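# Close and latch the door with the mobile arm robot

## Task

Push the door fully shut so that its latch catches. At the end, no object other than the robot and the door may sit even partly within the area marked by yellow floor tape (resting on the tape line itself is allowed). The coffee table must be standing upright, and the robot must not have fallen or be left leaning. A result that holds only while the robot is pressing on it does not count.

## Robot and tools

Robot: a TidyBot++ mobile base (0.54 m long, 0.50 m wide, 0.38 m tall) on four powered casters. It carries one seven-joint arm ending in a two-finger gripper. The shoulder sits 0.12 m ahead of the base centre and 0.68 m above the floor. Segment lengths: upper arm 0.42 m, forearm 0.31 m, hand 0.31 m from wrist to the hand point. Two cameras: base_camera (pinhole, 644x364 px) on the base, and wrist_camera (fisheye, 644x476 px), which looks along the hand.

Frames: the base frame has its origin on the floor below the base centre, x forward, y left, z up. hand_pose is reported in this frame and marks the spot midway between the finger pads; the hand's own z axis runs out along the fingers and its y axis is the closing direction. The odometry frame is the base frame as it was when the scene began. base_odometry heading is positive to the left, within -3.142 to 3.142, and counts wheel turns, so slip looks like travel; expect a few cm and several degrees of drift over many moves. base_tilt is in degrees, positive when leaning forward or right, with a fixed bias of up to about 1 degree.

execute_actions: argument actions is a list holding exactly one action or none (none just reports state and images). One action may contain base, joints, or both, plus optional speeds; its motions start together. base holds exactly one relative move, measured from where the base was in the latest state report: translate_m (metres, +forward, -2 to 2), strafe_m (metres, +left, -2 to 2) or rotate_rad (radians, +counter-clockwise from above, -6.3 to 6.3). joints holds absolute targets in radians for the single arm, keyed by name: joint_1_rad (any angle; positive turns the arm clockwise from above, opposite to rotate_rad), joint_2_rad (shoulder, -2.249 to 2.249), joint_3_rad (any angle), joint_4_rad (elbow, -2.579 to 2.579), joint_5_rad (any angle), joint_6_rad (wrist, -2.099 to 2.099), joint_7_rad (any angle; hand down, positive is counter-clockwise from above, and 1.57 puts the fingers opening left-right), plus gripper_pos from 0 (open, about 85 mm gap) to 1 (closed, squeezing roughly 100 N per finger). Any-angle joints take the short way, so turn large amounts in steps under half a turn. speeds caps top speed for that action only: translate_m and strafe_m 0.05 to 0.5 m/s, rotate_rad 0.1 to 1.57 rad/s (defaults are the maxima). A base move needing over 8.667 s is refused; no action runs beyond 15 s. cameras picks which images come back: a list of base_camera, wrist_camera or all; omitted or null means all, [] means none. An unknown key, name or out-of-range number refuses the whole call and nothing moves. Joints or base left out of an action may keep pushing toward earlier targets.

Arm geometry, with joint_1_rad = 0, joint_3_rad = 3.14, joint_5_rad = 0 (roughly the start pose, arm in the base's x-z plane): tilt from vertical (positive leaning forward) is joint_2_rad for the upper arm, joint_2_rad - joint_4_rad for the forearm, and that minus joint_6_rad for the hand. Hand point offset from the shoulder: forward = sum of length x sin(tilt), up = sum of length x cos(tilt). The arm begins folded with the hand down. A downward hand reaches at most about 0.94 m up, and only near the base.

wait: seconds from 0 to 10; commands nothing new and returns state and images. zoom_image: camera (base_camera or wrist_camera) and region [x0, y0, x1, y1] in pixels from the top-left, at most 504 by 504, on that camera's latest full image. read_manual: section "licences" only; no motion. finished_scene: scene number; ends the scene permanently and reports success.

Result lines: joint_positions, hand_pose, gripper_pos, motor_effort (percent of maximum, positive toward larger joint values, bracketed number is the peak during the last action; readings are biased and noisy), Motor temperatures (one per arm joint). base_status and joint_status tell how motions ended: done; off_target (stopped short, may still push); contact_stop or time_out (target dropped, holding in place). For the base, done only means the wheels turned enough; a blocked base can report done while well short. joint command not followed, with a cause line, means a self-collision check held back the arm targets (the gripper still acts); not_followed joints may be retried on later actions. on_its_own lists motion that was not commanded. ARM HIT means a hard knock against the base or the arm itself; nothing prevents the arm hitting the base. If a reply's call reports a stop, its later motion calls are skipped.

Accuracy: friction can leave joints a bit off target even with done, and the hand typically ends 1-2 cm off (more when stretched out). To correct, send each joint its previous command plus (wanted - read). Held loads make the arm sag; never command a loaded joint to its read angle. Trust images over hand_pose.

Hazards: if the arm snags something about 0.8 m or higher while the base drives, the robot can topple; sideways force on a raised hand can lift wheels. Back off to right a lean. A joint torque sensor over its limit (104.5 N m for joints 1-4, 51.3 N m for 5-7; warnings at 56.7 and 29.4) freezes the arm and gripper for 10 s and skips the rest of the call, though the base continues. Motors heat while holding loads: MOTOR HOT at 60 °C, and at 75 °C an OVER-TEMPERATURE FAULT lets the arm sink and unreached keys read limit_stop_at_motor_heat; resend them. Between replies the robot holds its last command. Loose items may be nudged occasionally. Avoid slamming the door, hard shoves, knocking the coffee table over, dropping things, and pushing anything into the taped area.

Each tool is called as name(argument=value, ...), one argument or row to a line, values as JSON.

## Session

execute_actions(
  actions=[],
)

Scene clock: 0.00 s.
Motor temperatures (°C, as the motors report them): [32 33 26 28 36 36 35]
base_odometry: x=+0.000 y=+0.000 heading=+0.000 (m, m, rad; odometry frame)
base_tilt: forward=-0.9 right=-0.2 (deg)
base_status: not commanded
joint_positions: joint_1_rad=+0.041 joint_2_rad=-0.357 joint_3_rad=+3.132 joint_4_rad=-2.525 joint_5_rad=-0.006 joint_6_rad=-0.885 joint_7_rad=+1.534 gripper_pos=+0.000
joint_status: not commanded
motor_effort: joint_1_rad=+0 joint_2_rad=-2 joint_3_rad=+0 joint_4_rad=+13 joint_5_rad=-1 joint_6_rad=+1 joint_7_rad=+0 (%)
hand_pose: x=+0.2595 y=-0.0019 z=+0.5892 quat_wxyz=(-0.001, +0.998, -0.036, +0.044) (m; base frame)
pictures: base_camera, wrist_camera
Images, in order (width x height): base_camera 644x364, wrist_camera 644x476.

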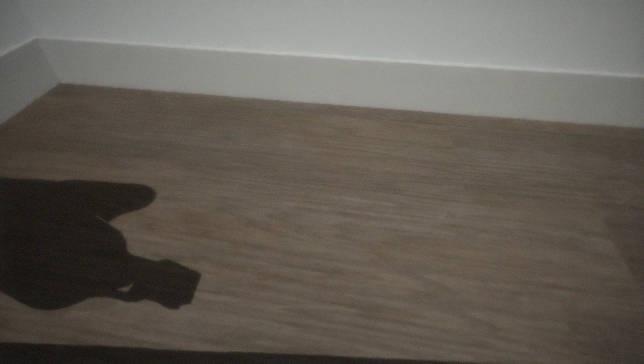

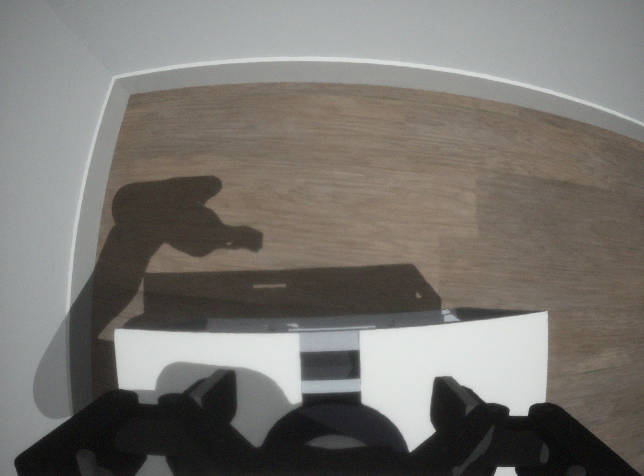

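execute_actions(
  actions=[
    {"base": {"rotate_rad": -2.4}, "joints": {"joint_6_rad": 0.2}},
  ],
)

Scene clock: 9.47 s.
Motor temperatures (°C, as the motors report them): [32 33 26 29 36 36 35]
base_odometry: x=+0.000 y=+0.000 heading=-2.399 (m, m, rad; odometry frame)
base_tilt: forward=-0.9 right=-0.2 (deg)
base_status: done
joint_positions: joint_1_rad=+0.041 joint_2_rad=-0.357 joint_3_rad=+3.132 joint_4_rad=-2.522 joint_5_rad=-0.006 joint_6_rad=+0.178 joint_7_rad=+1.534 gripper_pos=+0.000
joint_status: all done
motor_effort: joint_1_rad=+0(1) joint_2_rad=-7(7) joint_3_rad=-1(0) joint_4_rad=+18(17) joint_5_rad=-1(0) joint_6_rad=+8(7) joint_7_rad=+0(0) (%)
hand_pose: x=+0.5170 y=-0.0114 z=+0.7740 quat_wxyz=(-0.001, +0.838, -0.031, +0.546) (m; base frame)
pictures: base_camera, wrist_camera
Images, in order (width x height): base_camera 644x364, wrist_camera 644x476.

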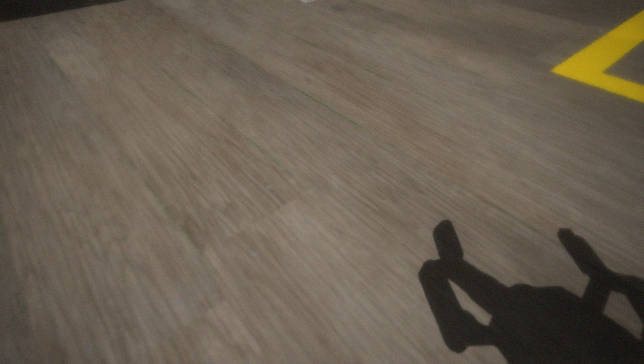

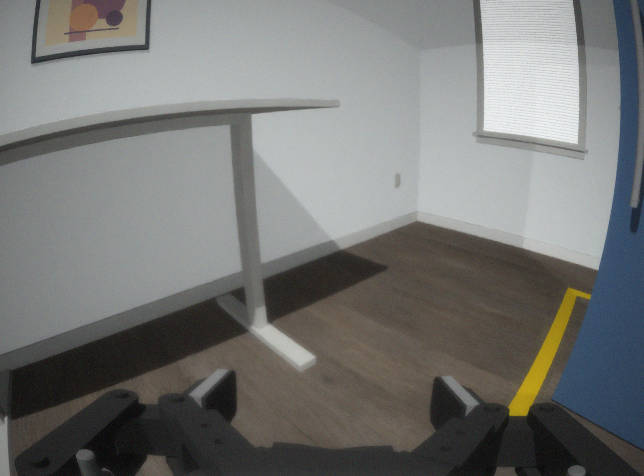

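execute_actions(
  actions=[
    {"base": {"translate_m": 0.88}, "joints": {"joint_1_rad": 0.9}},
  ],
)

Scene clock: 44.80 s.
Motor temperatures (°C, as the motors report them): [32 33 26 29 36 36 35]
base_odometry: x=-0.649 y=-0.594 heading=-2.400 (m, m, rad; odometry frame)
base_tilt: forward=-0.9 right=-0.2 (deg)
base_status: done
joint_positions: joint_1_rad=+0.879 joint_2_rad=-0.357 joint_3_rad=+3.132 joint_4_rad=-2.522 joint_5_rad=-0.006 joint_6_rad=+0.178 joint_7_rad=+1.534 gripper_pos=+0.000
joint_status: all done
motor_effort: joint_1_rad=+0(0) joint_2_rad=-7(8) joint_3_rad=+0(1) joint_4_rad=+18(19) joint_5_rad=-1(1) joint_6_rad=+8(8) joint_7_rad=-1(0) (%)
hand_pose: x=+0.3767 y=-0.3035 z=+0.7741 quat_wxyz=(+0.221, +0.753, -0.369, +0.499) (m; base frame)
pictures: base_camera, wrist_camera
Images, in order (width x height): base_camera 644x364, wrist_camera 644x476.

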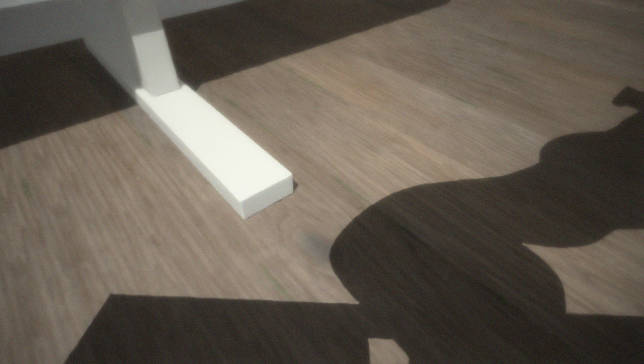

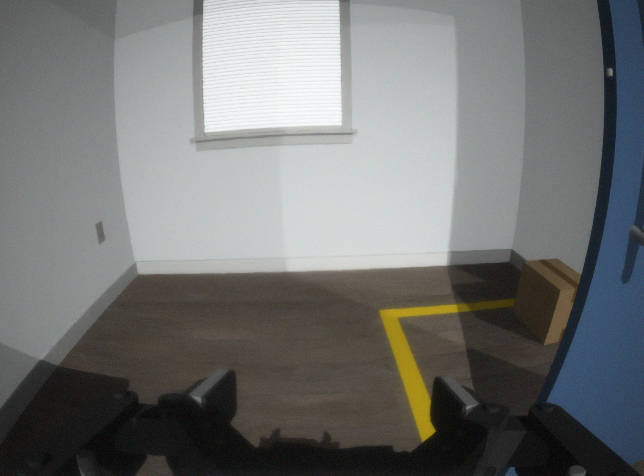

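execute_actions(
  actions=[
    {"base": {"rotate_rad": -0.77}, "joints": {"joint_1_rad": 0.3}},
  ],
)

Scene clock: 106.93 s.
Motor temperatures (°C, as the motors report them): [32 33 26 29 36 36 35]
base_odometry: x=-0.649 y=-0.594 heading=+3.114 (m, m, rad; odometry frame)
base_tilt: forward=-1.0 right=-0.2 (deg)
base_status: done
joint_positions: joint_1_rad=+0.321 joint_2_rad=-0.357 joint_3_rad=+3.132 joint_4_rad=-2.522 joint_5_rad=-0.006 joint_6_rad=+0.178 joint_7_rad=+1.534 gripper_pos=+0.000
joint_status: all done
motor_effort: joint_1_rad=+0(1) joint_2_rad=-7(7) joint_3_rad=-1(1) joint_4_rad=+18(19) joint_5_rad=-1(1) joint_6_rad=+8(8) joint_7_rad=+0(1) (%)
hand_pose: x=+0.4983 y=-0.1209 z=+0.7741 quat_wxyz=(+0.075, +0.825, -0.147, +0.540) (m; base frame)
pictures: base_camera, wrist_camera
Images, in order (width x height): base_camera 644x364, wrist_camera 644x476.

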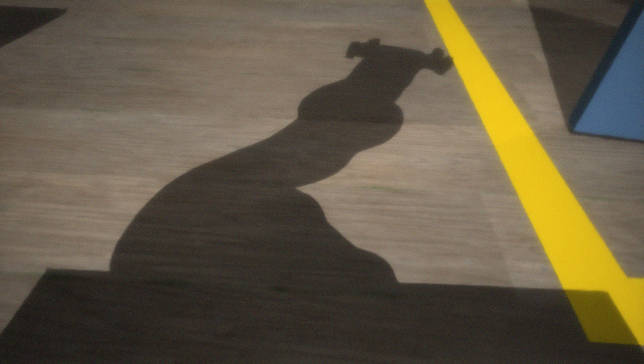

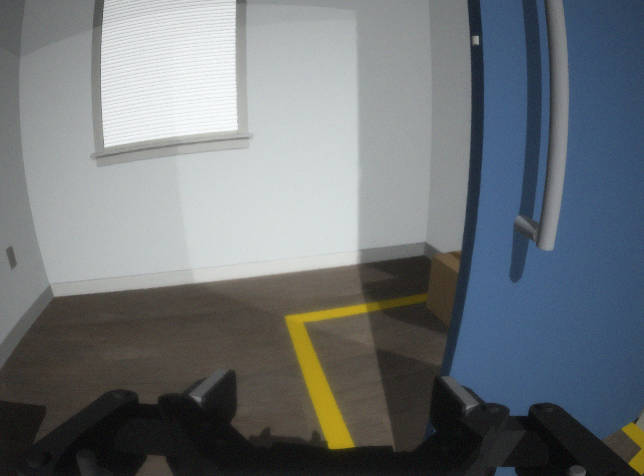

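execute_actions(
  actions=[
    {"base": {"translate_m": 1.13}, "joints": {"joint_1_rad": 1.4, "joint_6_rad": -0.4}},
  ],
)

Scene clock: 149.63 s.
Motor temperatures (°C, as the motors report them): [32 33 26 29 36 36 35]
base_odometry: x=-1.779 y=-0.561 heading=+3.113 (m, m, rad; odometry frame)
base_tilt: forward=-0.9 right=-0.2 (deg)
base_status: done
joint_positions: joint_1_rad=+1.379 joint_2_rad=-0.357 joint_3_rad=+3.132 joint_4_rad=-2.522 joint_5_rad=-0.006 joint_6_rad=-0.354 joint_7_rad=+1.534 gripper_pos=+0.000
joint_status: all done
motor_effort: joint_1_rad=+0(1) joint_2_rad=-5(7) joint_3_rad=+0(0) joint_4_rad=+16(19) joint_5_rad=-1(0) joint_6_rad=+5(9) joint_7_rad=+0(0) (%)
hand_pose: x=+0.1797 y=-0.2887 z=+0.6472 quat_wxyz=(+0.189, +0.725, -0.617, +0.241) (m; base frame)
pictures: base_camera, wrist_camera
Images, in order (width x height): base_camera 644x364, wrist_camera 644x476.

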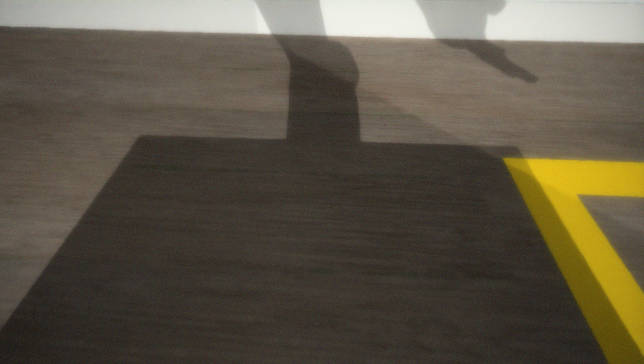

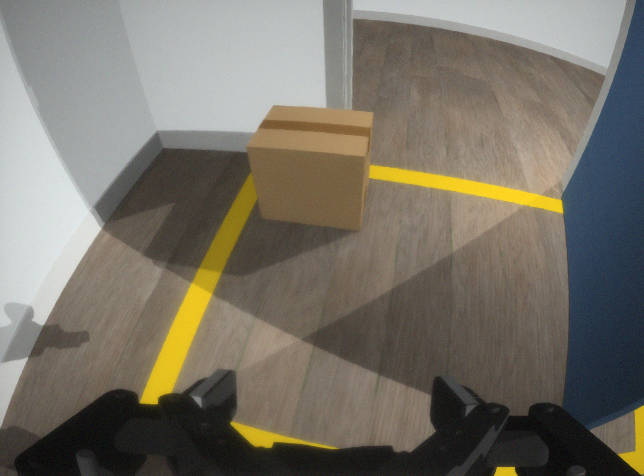

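zoom_image(
  camera="wrist_camera",
  region=[444, 176, 644, 476],
)

Region (444, 176, 644, 476) of wrist_camera's 644x476 image, scaled by 1.680.

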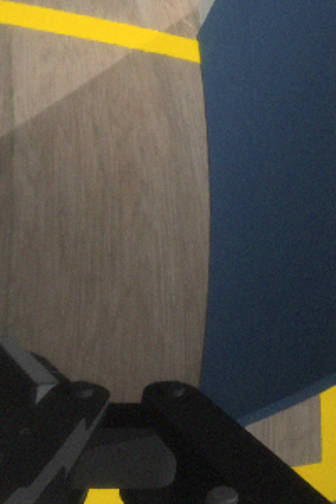

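execute_actions(
  actions=[
    {"base": {"rotate_rad": -1.67}, "joints": {"joint_1_rad": 0.2}},
  ],
)

Scene clock: 195.23 s.
Motor temperatures (°C, as the motors report them): [32 33 26 29 36 36 35]
base_odometry: x=-1.779 y=-0.561 heading=+1.444 (m, m, rad; odometry frame)
base_tilt: forward=-0.9 right=-0.2 (deg)
base_status: done
joint_positions: joint_1_rad=+0.222 joint_2_rad=-0.357 joint_3_rad=+3.132 joint_4_rad=-2.522 joint_5_rad=-0.006 joint_6_rad=-0.354 joint_7_rad=+1.534 gripper_pos=+0.000
joint_status: all done
motor_effort: joint_1_rad=-1(1) joint_2_rad=-5(6) joint_3_rad=-1(0) joint_4_rad=+16(17) joint_5_rad=-1(1) joint_6_rad=+5(6) joint_7_rad=-1(0) (%)
hand_pose: x=+0.4077 y=-0.0604 z=+0.6471 quat_wxyz=(+0.027, +0.944, -0.120, +0.305) (m; base frame)
pictures: base_camera, wrist_camera
Images, in order (width x height): base_camera 644x364, wrist_camera 644x476.

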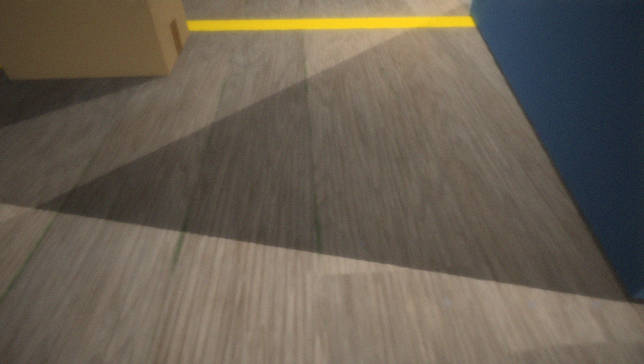

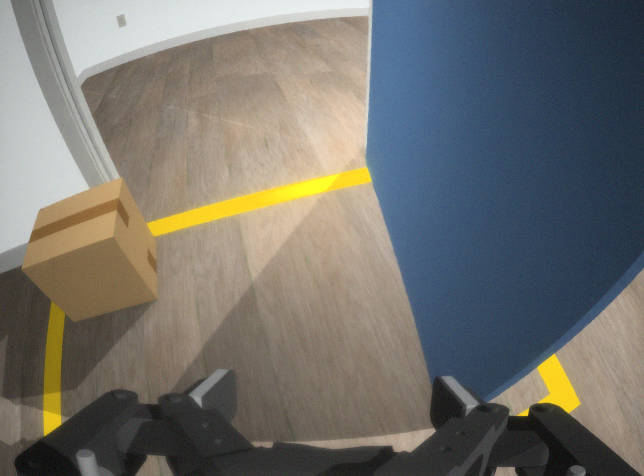

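execute_actions(
  actions=[
    {"base": {"translate_m": 0.9}, "joints": {"joint_1_rad": -1.57}},
  ],
)

Scene clock: 210.50 s.
Motor temperatures (°C, as the motors report them): [32 33 26 29 36 36 35]
base_odometry: x=-1.664 y=+0.331 heading=+1.443 (m, m, rad; odometry frame)
base_tilt: forward=-1.0 right=-0.2 (deg)
base_status: done
joint_positions: joint_1_rad=-1.548 joint_2_rad=-0.357 joint_3_rad=+3.132 joint_4_rad=-2.522 joint_5_rad=-0.006 joint_6_rad=-0.356 joint_7_rad=+1.534 gripper_pos=+0.000
joint_status: all done
motor_effort: joint_1_rad=+0(1) joint_2_rad=-5(6) joint_3_rad=+0(0) joint_4_rad=+16(17) joint_5_rad=-1(1) joint_6_rad=+5(6) joint_7_rad=+0(0) (%)
hand_pose: x=+0.1211 y=+0.2945 z=+0.6468 quat_wxyz=(-0.219, +0.691, +0.655, +0.213) (m; base frame)
pictures: base_camera, wrist_camera
Images, in order (width x height): base_camera 644x364, wrist_camera 644x476.

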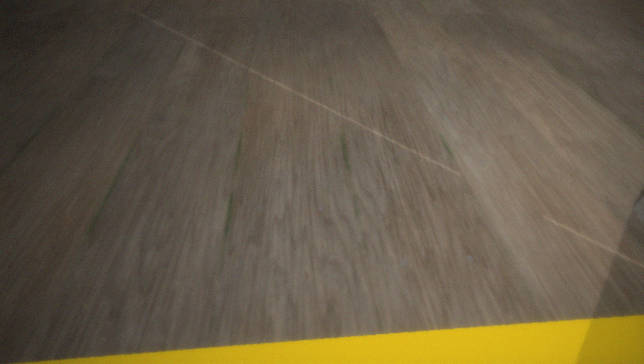

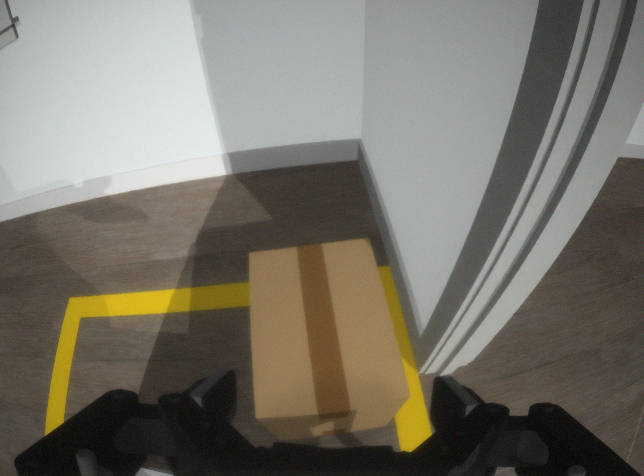

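execute_actions(
  actions=[
    {"base": {"rotate_rad": 0.09}},
  ],
  cameras=["base_camera"],
)

execute_actions(
  actions=[
    {"base": {"strafe_m": 0.6}, "speeds": {"strafe_m": 0.22}},
  ],
)

Scene clock: 228.23 s.
Motor temperatures (°C, as the motors report them): [32 33 26 29 36 36 35]
base_odometry: x=-1.664 y=+0.331 heading=+1.533 (m, m, rad; odometry frame)
base_tilt: forward=-0.9 right=-0.2 (deg)
base_status: done
joint_positions: joint_1_rad=-1.550 joint_2_rad=-0.357 joint_3_rad=+3.132 joint_4_rad=-2.522 joint_5_rad=-0.006 joint_6_rad=-0.356 joint_7_rad=+1.534 gripper_pos=+0.000
joint_status: not commanded
motor_effort: joint_1_rad=+0(1) joint_2_rad=-5(6) joint_3_rad=+0(0) joint_4_rad=+16(16) joint_5_rad=-1(1) joint_6_rad=+5(5) joint_7_rad=+0(1) (%)
hand_pose: x=+0.1204 y=+0.2945 z=+0.6468 quat_wxyz=(-0.219, +0.691, +0.656, +0.213) (m; base frame)
pictures: base_camera
Images, in order (width x height): base_camera 644x364.

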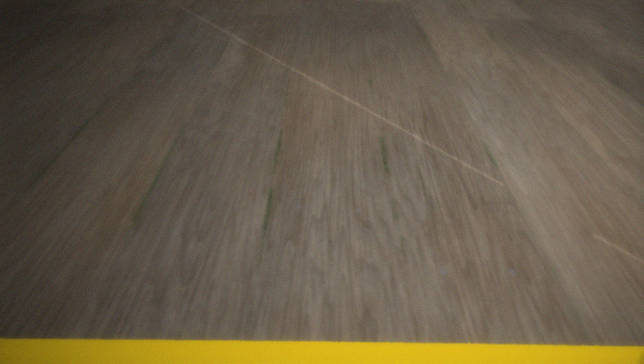

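Scene clock: 231.77 s.
Motor temperatures (°C, as the motors report them): [32 33 26 29 36 36 35]
base_odometry: x=-2.263 y=+0.354 heading=+1.533 (m, m, rad; odometry frame)
base_tilt: forward=-1.0 right=-0.2 (deg)
base_status: done
joint_positions: joint_1_rad=-1.551 joint_2_rad=-0.357 joint_3_rad=+3.132 joint_4_rad=-2.522 joint_5_rad=-0.006 joint_6_rad=-0.357 joint_7_rad=+1.534 gripper_pos=+0.000
joint_status: not commanded
motor_effort: joint_1_rad=+0(1) joint_2_rad=-5(8) joint_3_rad=+0(0) joint_4_rad=+16(17) joint_5_rad=-1(1) joint_6_rad=+5(6) joint_7_rad=+0(0) (%)
hand_pose: x=+0.1204 y=+0.2942 z=+0.6466 quat_wxyz=(-0.219, +0.691, +0.656, +0.213) (m; base frame)
pictures: base_camera, wrist_camera
Images, in order (width x height): base_camera 644x364, wrist_camera 644x476.

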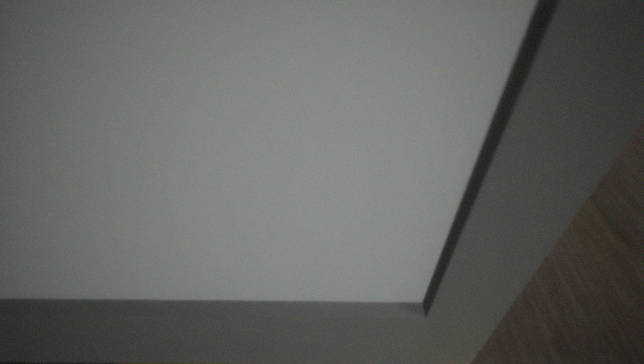

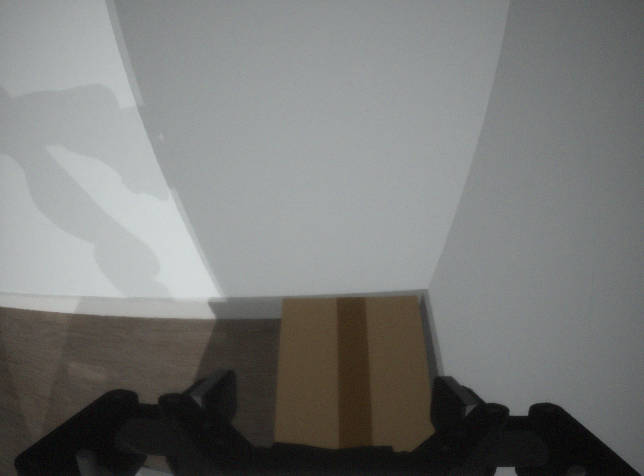

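execute_actions(
  actions=[
    {"base": {"translate_m": -0.93}, "joints": {"joint_1_rad": -3.2, "joint_2_rad": 0.72, "joint_4_rad": -2.45, "joint_6_rad": 1.05, "gripper_pos": 1.0}},
  ],
)

Scene clock: 293.03 s.
Motor temperatures (°C, as the motors report them): [32 33 26 29 36 36 35]
base_odometry: x=-2.299 y=-0.575 heading=+1.532 (m, m, rad; odometry frame)
base_tilt: forward=-1.0 right=-0.2 (deg)
base_status: done
joint_positions: joint_1_rad=-3.183 joint_2_rad=+0.705 joint_3_rad=+3.132 joint_4_rad=-2.462 joint_5_rad=-0.006 joint_6_rad=+1.005 joint_7_rad=+1.534 gripper_pos=+0.999
joint_status: all done
motor_effort: joint_1_rad=+0(2) joint_2_rad=-27(28) joint_3_rad=-2(2) joint_4_rad=+3(16) joint_5_rad=-1(1) joint_6_rad=+7(7) joint_7_rad=+0(0) (%)
hand_pose: x=-0.4036 y=-0.0260 z=+0.5149 quat_wxyz=(-0.470, -0.001, +0.882, -0.021) (m; base frame)
pictures: base_camera, wrist_camera
Images, in order (width x height): base_camera 644x364, wrist_camera 644x476.

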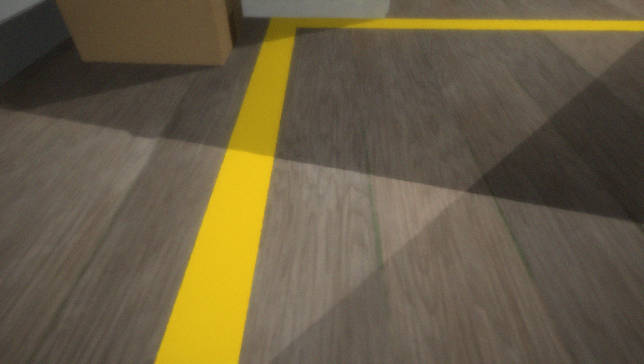

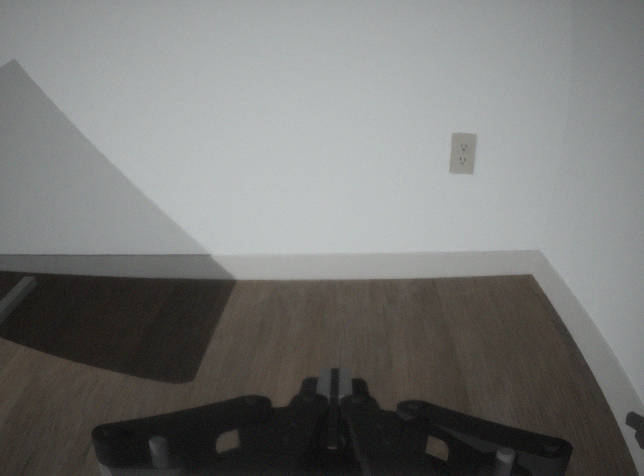

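execute_actions(
  actions=[
    {"base": {"strafe_m": -1.03}, "joints": {"joint_1_rad": -6.14}},
  ],
)

Scene clock: 304.60 s.
Motor temperatures (°C, as the motors report them): [32 33 26 29 36 36 35]
base_odometry: x=-1.270 y=-0.615 heading=+1.532 (m, m, rad; odometry frame)
base_tilt: forward=-0.9 right=-0.2 (deg)
base_status: done
joint_positions: joint_1_rad=-6.125 joint_2_rad=+0.705 joint_3_rad=+3.133 joint_4_rad=-2.456 joint_5_rad=-0.006 joint_6_rad=+1.007 joint_7_rad=+1.534 gripper_pos=+0.999
joint_status: all done
motor_effort: joint_1_rad=+0(4) joint_2_rad=-28(29) joint_3_rad=-2(3) joint_4_rad=+4(3) joint_5_rad=-1(0) joint_6_rad=+8(7) joint_7_rad=+0(0) (%)
hand_pose: x=+0.6395 y=-0.0788 z=+0.5166 quat_wxyz=(-0.026, -0.876, +0.087, -0.473) (m; base frame)
pictures: base_camera, wrist_camera
Images, in order (width x height): base_camera 644x364, wrist_camera 644x476.

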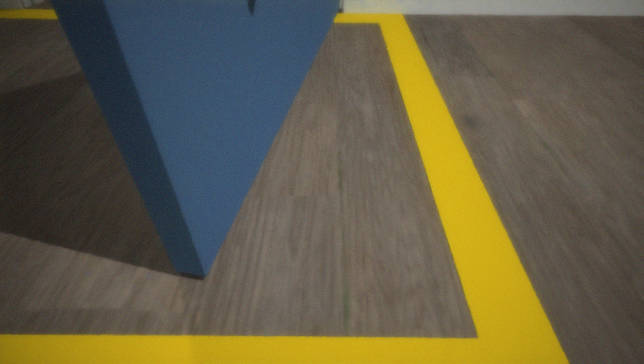

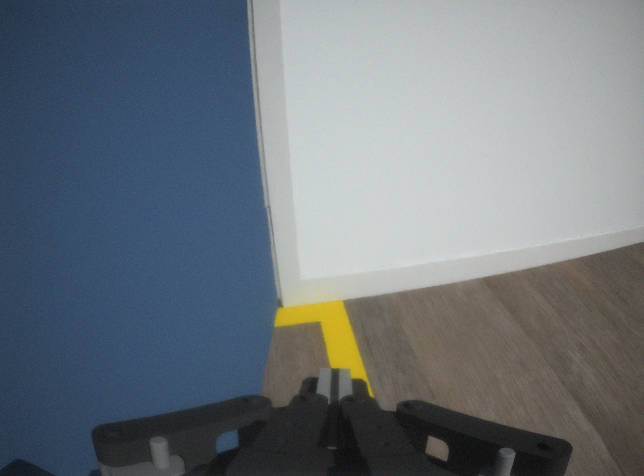

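execute_actions(
  actions=[
    {"base": {"strafe_m": 0.52}, "speeds": {"strafe_m": 0.22}},
  ],
)

Scene clock: 316.43 s.
Motor temperatures (°C, as the motors report them): [32 33 26 29 36 36 35]
base_odometry: x=-1.790 y=-0.595 heading=+1.532 (m, m, rad; odometry frame)
base_tilt: forward=-0.9 right=-0.2 (deg)
base_status: done
joint_positions: joint_1_rad=-6.129 joint_2_rad=+0.705 joint_3_rad=+3.137 joint_4_rad=-2.454 joint_5_rad=-0.015 joint_6_rad=+1.009 joint_7_rad=+1.534 gripper_pos=+0.999
joint_status: not commanded
motor_effort: joint_1_rad=+0(11) joint_2_rad=-28(29) joint_3_rad=-1(9) joint_4_rad=+4(4) joint_5_rad=-1(5) joint_6_rad=+7(8) joint_7_rad=+0(1) (%)
hand_pose: x=+0.6402 y=-0.0813 z=+0.5174 quat_wxyz=(-0.030, -0.875, +0.089, -0.475) (m; base frame)
pictures: base_camera, wrist_camera
Images, in order (width x height): base_camera 644x364, wrist_camera 644x476.

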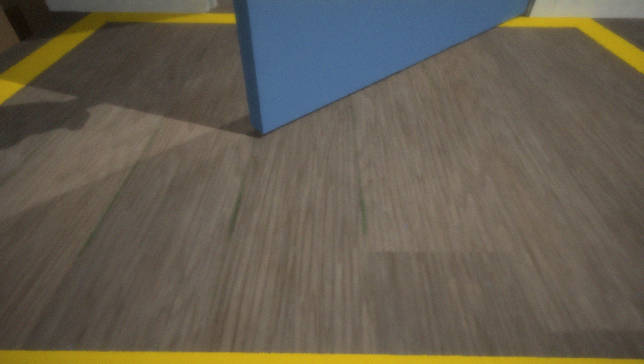

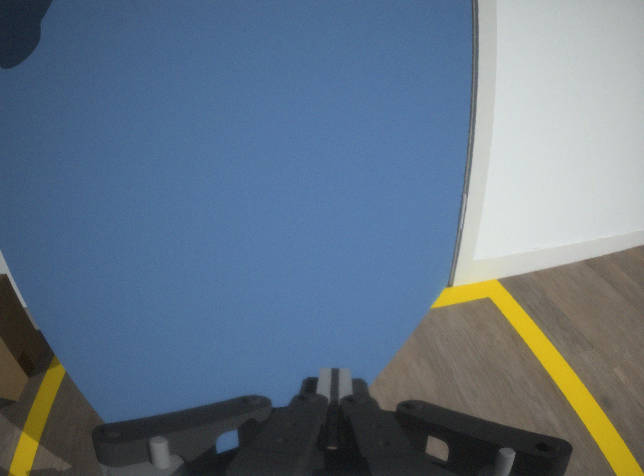

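execute_actions(
  actions=[],
  cameras=["base_camera"],
)

Scene clock: 319.13 s.
Motor temperatures (°C, as the motors report them): [32 33 26 29 36 36 35]
base_odometry: x=-1.790 y=-0.595 heading=+1.532 (m, m, rad; odometry frame)
base_tilt: forward=-0.9 right=-0.2 (deg)
base_status: done
joint_positions: joint_1_rad=-6.129 joint_2_rad=+0.705 joint_3_rad=+3.137 joint_4_rad=-2.454 joint_5_rad=-0.015 joint_6_rad=+1.009 joint_7_rad=+1.534 gripper_pos=+0.999
joint_status: not commanded
motor_effort: joint_1_rad=+0(11) joint_2_rad=-28(29) joint_3_rad=-1(9) joint_4_rad=+4(4) joint_5_rad=-1(5) joint_6_rad=+7(8) joint_7_rad=-1(1) (%)
hand_pose: x=+0.6402 y=-0.0813 z=+0.5174 quat_wxyz=(-0.030, -0.875, +0.089, -0.475) (m; base frame)
pictures: base_camera
Images, in order (width x height): base_camera 644x364.

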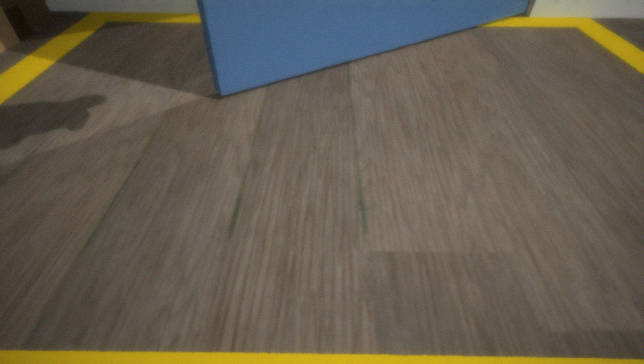

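execute_actions(
  actions=[
    {"base": {"translate_m": 0.55}, "joints": {"joint_1_rad": -6.43, "joint_4_rad": -2.29}, "speeds": {"translate_m": 0.16}},
  ],
)

Scene clock: 339.13 s.
Motor temperatures (°C, as the motors report them): [32 33 26 29 36 36 35]
base_odometry: x=-1.769 y=-0.046 heading=+1.533 (m, m, rad; odometry frame)
base_tilt: forward=-0.9 right=-0.2 (deg)
base_status: done
joint_positions: joint_1_rad=-6.417 joint_2_rad=+0.707 joint_3_rad=+3.137 joint_4_rad=-2.297 joint_5_rad=-0.015 joint_6_rad=+1.009 joint_7_rad=+1.534 gripper_pos=+0.999
joint_status: all done
motor_effort: joint_1_rad=+0(6) joint_2_rad=-30(32) joint_3_rad=-2(6) joint_4_rad=+7(21) joint_5_rad=-1(3) joint_6_rad=+9(13) joint_7_rad=+0(1) (%)
hand_pose: x=+0.7136 y=+0.0799 z=+0.5621 quat_wxyz=(+0.045, -0.840, -0.035, -0.540) (m; base frame)
pictures: base_camera, wrist_camera
Images, in order (width x height): base_camera 644x364, wrist_camera 644x476.

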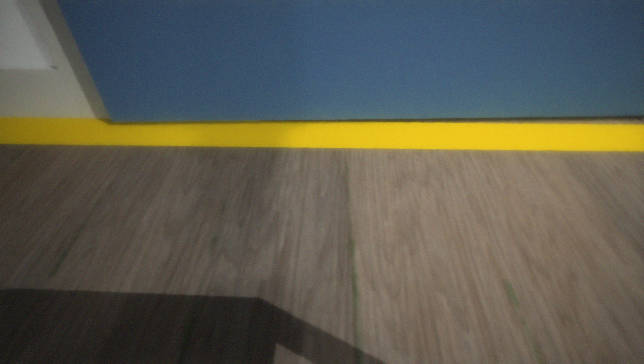

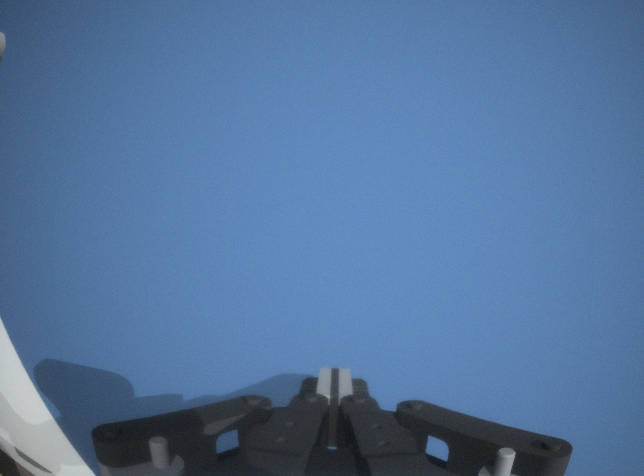

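execute_actions(
  actions=[
    {"base": {"translate_m": 0.055}, "speeds": {"translate_m": 0.07}},
  ],
)

Scene clock: 343.30 s.
Motor temperatures (°C, as the motors report them): [32 33 26 29 36 36 35]
base_odometry: x=-1.767 y=+0.009 heading=+1.533 (m, m, rad; odometry frame)
base_tilt: forward=-0.9 right=-0.2 (deg)
base_status: done
joint_positions: joint_1_rad=-6.419 joint_2_rad=+0.709 joint_3_rad=+3.131 joint_4_rad=-2.357 joint_5_rad=-0.015 joint_6_rad=+1.009 joint_7_rad=+1.534 gripper_pos=+0.999
joint_status: not commanded
motor_effort: joint_1_rad=+1(2) joint_2_rad=-28(32) joint_3_rad=+0(2) joint_4_rad=+19(25) joint_5_rad=-2(3) joint_6_rad=+11(13) joint_7_rad=+0(1) (%)
hand_pose: x=+0.6860 y=+0.0802 z=+0.5423 quat_wxyz=(+0.046, -0.856, -0.037, -0.514) (m; base frame)
pictures: base_camera, wrist_camera
Images, in order (width x height): base_camera 644x364, wrist_camera 644x476.

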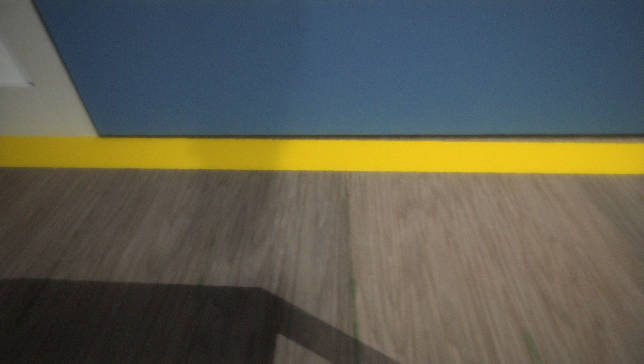

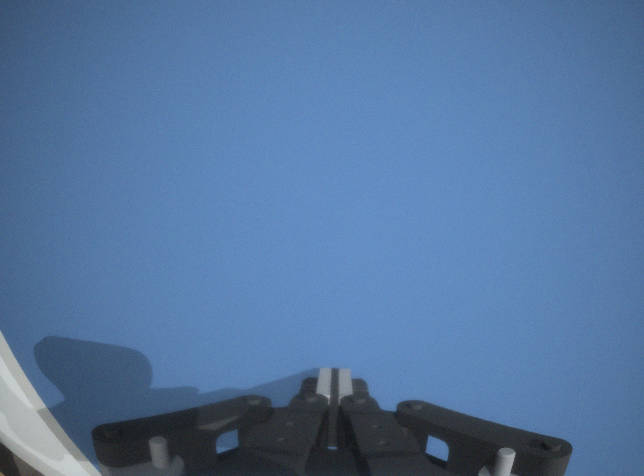

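execute_actions(
  actions=[
    {"base": {"translate_m": 0.05}, "speeds": {"translate_m": 0.07}},
  ],
)

Scene clock: 346.87 s.
Motor temperatures (°C, as the motors report them): [32 34 26 29 36 36 35]
base_odometry: x=-1.765 y=+0.058 heading=+1.533 (m, m, rad; odometry frame)
base_tilt: forward=-0.9 right=-0.2 (deg)
base_status: done
joint_positions: joint_1_rad=-6.425 joint_2_rad=+0.709 joint_3_rad=+3.122 joint_4_rad=-2.459 joint_5_rad=-0.015 joint_6_rad=+1.008 joint_7_rad=+1.534 gripper_pos=+0.999
joint_status: not commanded
motor_effort: joint_1_rad=+3(3) joint_2_rad=-28(29) joint_3_rad=+2(3) joint_4_rad=+35(39) joint_5_rad=-3(3) joint_6_rad=+19(20) joint_7_rad=+0(0) (%)
hand_pose: x=+0.6371 y=+0.0811 z=+0.5141 quat_wxyz=(+0.047, -0.881, -0.043, -0.469) (m; base frame)
pictures: base_camera, wrist_camera
Images, in order (width x height): base_camera 644x364, wrist_camera 644x476.

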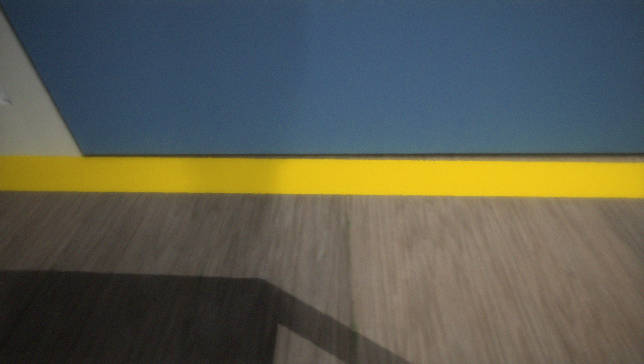

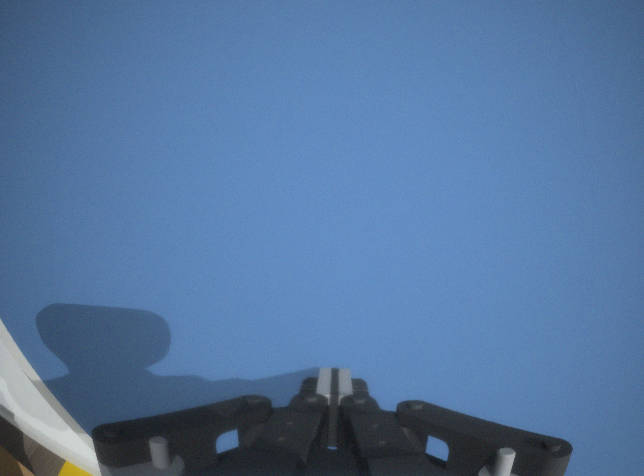

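zoom_image(
  camera="base_camera",
  region=[0, 100, 200, 200],
)

zoom_image(
  camera="base_camera",
  region=[444, 100, 644, 200],
)

Region (0, 100, 200, 200) of base_camera's 644x364 image, scaled by 2.520.

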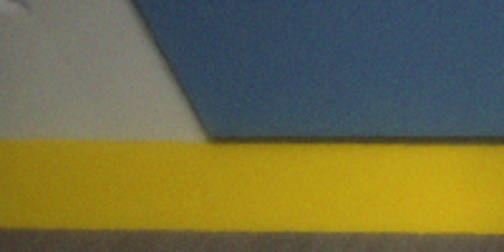

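Region (444, 100, 644, 200) of base_camera's 644x364 image, scaled by 2.520.

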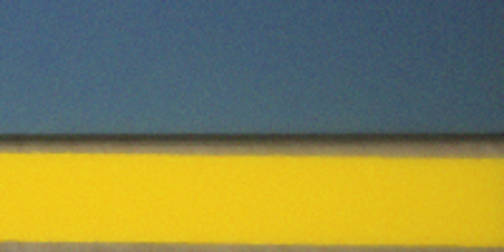

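execute_actions(
  actions=[
    {"base": {"strafe_m": 0.2}, "joints": {"joint_4_rad": -2.15}, "speeds": {"strafe_m": 0.2}},
  ],
)

Scene clock: 379.67 s.
Motor temperatures (°C, as the motors report them): [32 34 26 30 36 36 35]
TORQUE WARNING: joint_4_rad reached its warning level (56.7 N m).
base_odometry: x=-1.965 y=+0.066 heading=+1.533 (m, m, rad; odometry frame)
base_tilt: forward=-1.0 right=-0.2 (deg)
base_status: done
joint_positions: joint_1_rad=-6.367 joint_2_rad=+0.783 joint_3_rad=+3.192 joint_4_rad=-2.386 joint_5_rad=-0.064 joint_6_rad=+0.916 joint_7_rad=+1.534 gripper_pos=+0.999
joint_status: joint_4_rad off_target (ended at -2.386, target -2.150)
motor_effort: joint_1_rad=-14(17) joint_2_rad=-44(44) joint_3_rad=-11(14) joint_4_rad=+45(65) joint_5_rad=+9(11) joint_6_rad=+32(34) joint_7_rad=+0(0) (%)
hand_pose: x=+0.6494 y=+0.0035 z=+0.4703 quat_wxyz=(-0.012, -0.902, +0.016, -0.431) (m; base frame)
pictures: base_camera, wrist_camera
Images, in order (width x height): base_camera 644x364, wrist_camera 644x476.

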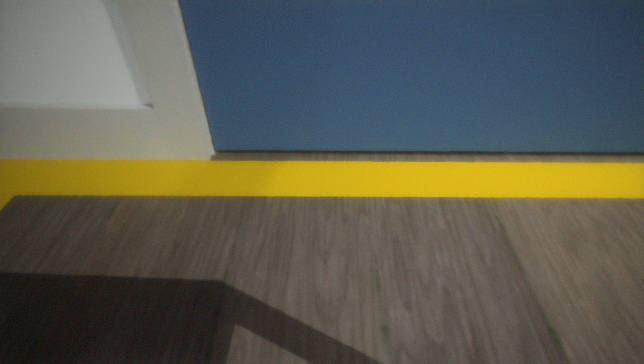

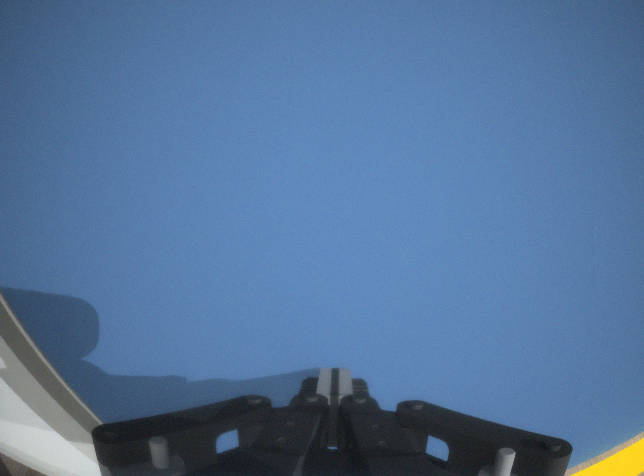

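execute_actions(
  actions=[
    {"base": {"translate_m": -0.12}, "joints": {"joint_4_rad": -2.48}},
  ],
)

Scene clock: 383.30 s.
Motor temperatures (°C, as the motors report them): [32 34 26 30 36 36 35]
base_odometry: x=-1.970 y=-0.054 heading=+1.532 (m, m, rad; odometry frame)
base_tilt: forward=-0.9 right=-0.2 (deg)
base_status: done
joint_positions: joint_1_rad=-6.423 joint_2_rad=+0.714 joint_3_rad=+3.133 joint_4_rad=-2.474 joint_5_rad=-0.030 joint_6_rad=+1.019 joint_7_rad=+1.534 gripper_pos=+0.999
joint_status: all done
motor_effort: joint_1_rad=+0(13) joint_2_rad=-27(47) joint_3_rad=-1(11) joint_4_rad=+3(44) joint_5_rad=-1(9) joint_6_rad=+7(32) joint_7_rad=+0(0) (%)
hand_pose: x=+0.6326 y=+0.0696 z=+0.5108 quat_wxyz=(+0.037, -0.883, -0.034, -0.466) (m; base frame)
pictures: base_camera, wrist_camera
Images, in order (width x height): base_camera 644x364, wrist_camera 644x476.

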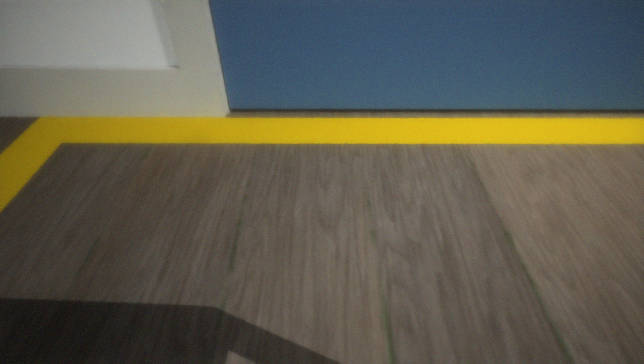

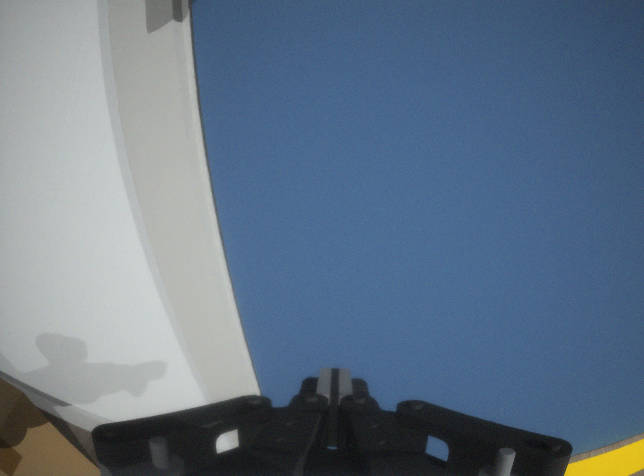

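The door is staying shut with the robot off it, and the tape corner is clear. I'll zoom in to check the gap under the door is even.

zoom_image(
  camera="base_camera",
  region=[160, 80, 360, 160],
)

zoom_image(
  camera="base_camera",
  region=[444, 80, 644, 160],
)

Region (160, 80, 360, 160) of base_camera's 644x364 image, scaled by 2.520; it fills the top 202 rows of this view, and the rest is white.

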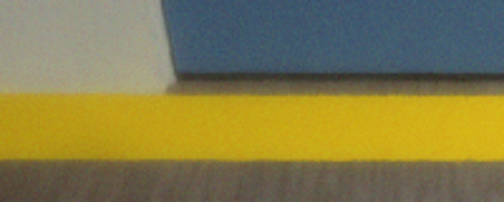

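Region (444, 80, 644, 160) of base_camera's 644x364 image, scaled by 2.520; it fills the top 202 rows of this view, and the rest is white.

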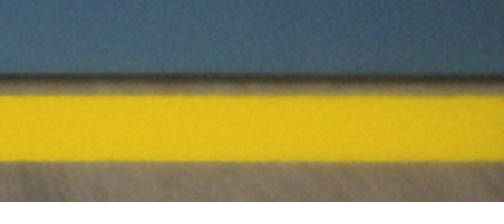

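finished_scene(
  scene=2,
)

The scene is finished: the task was done.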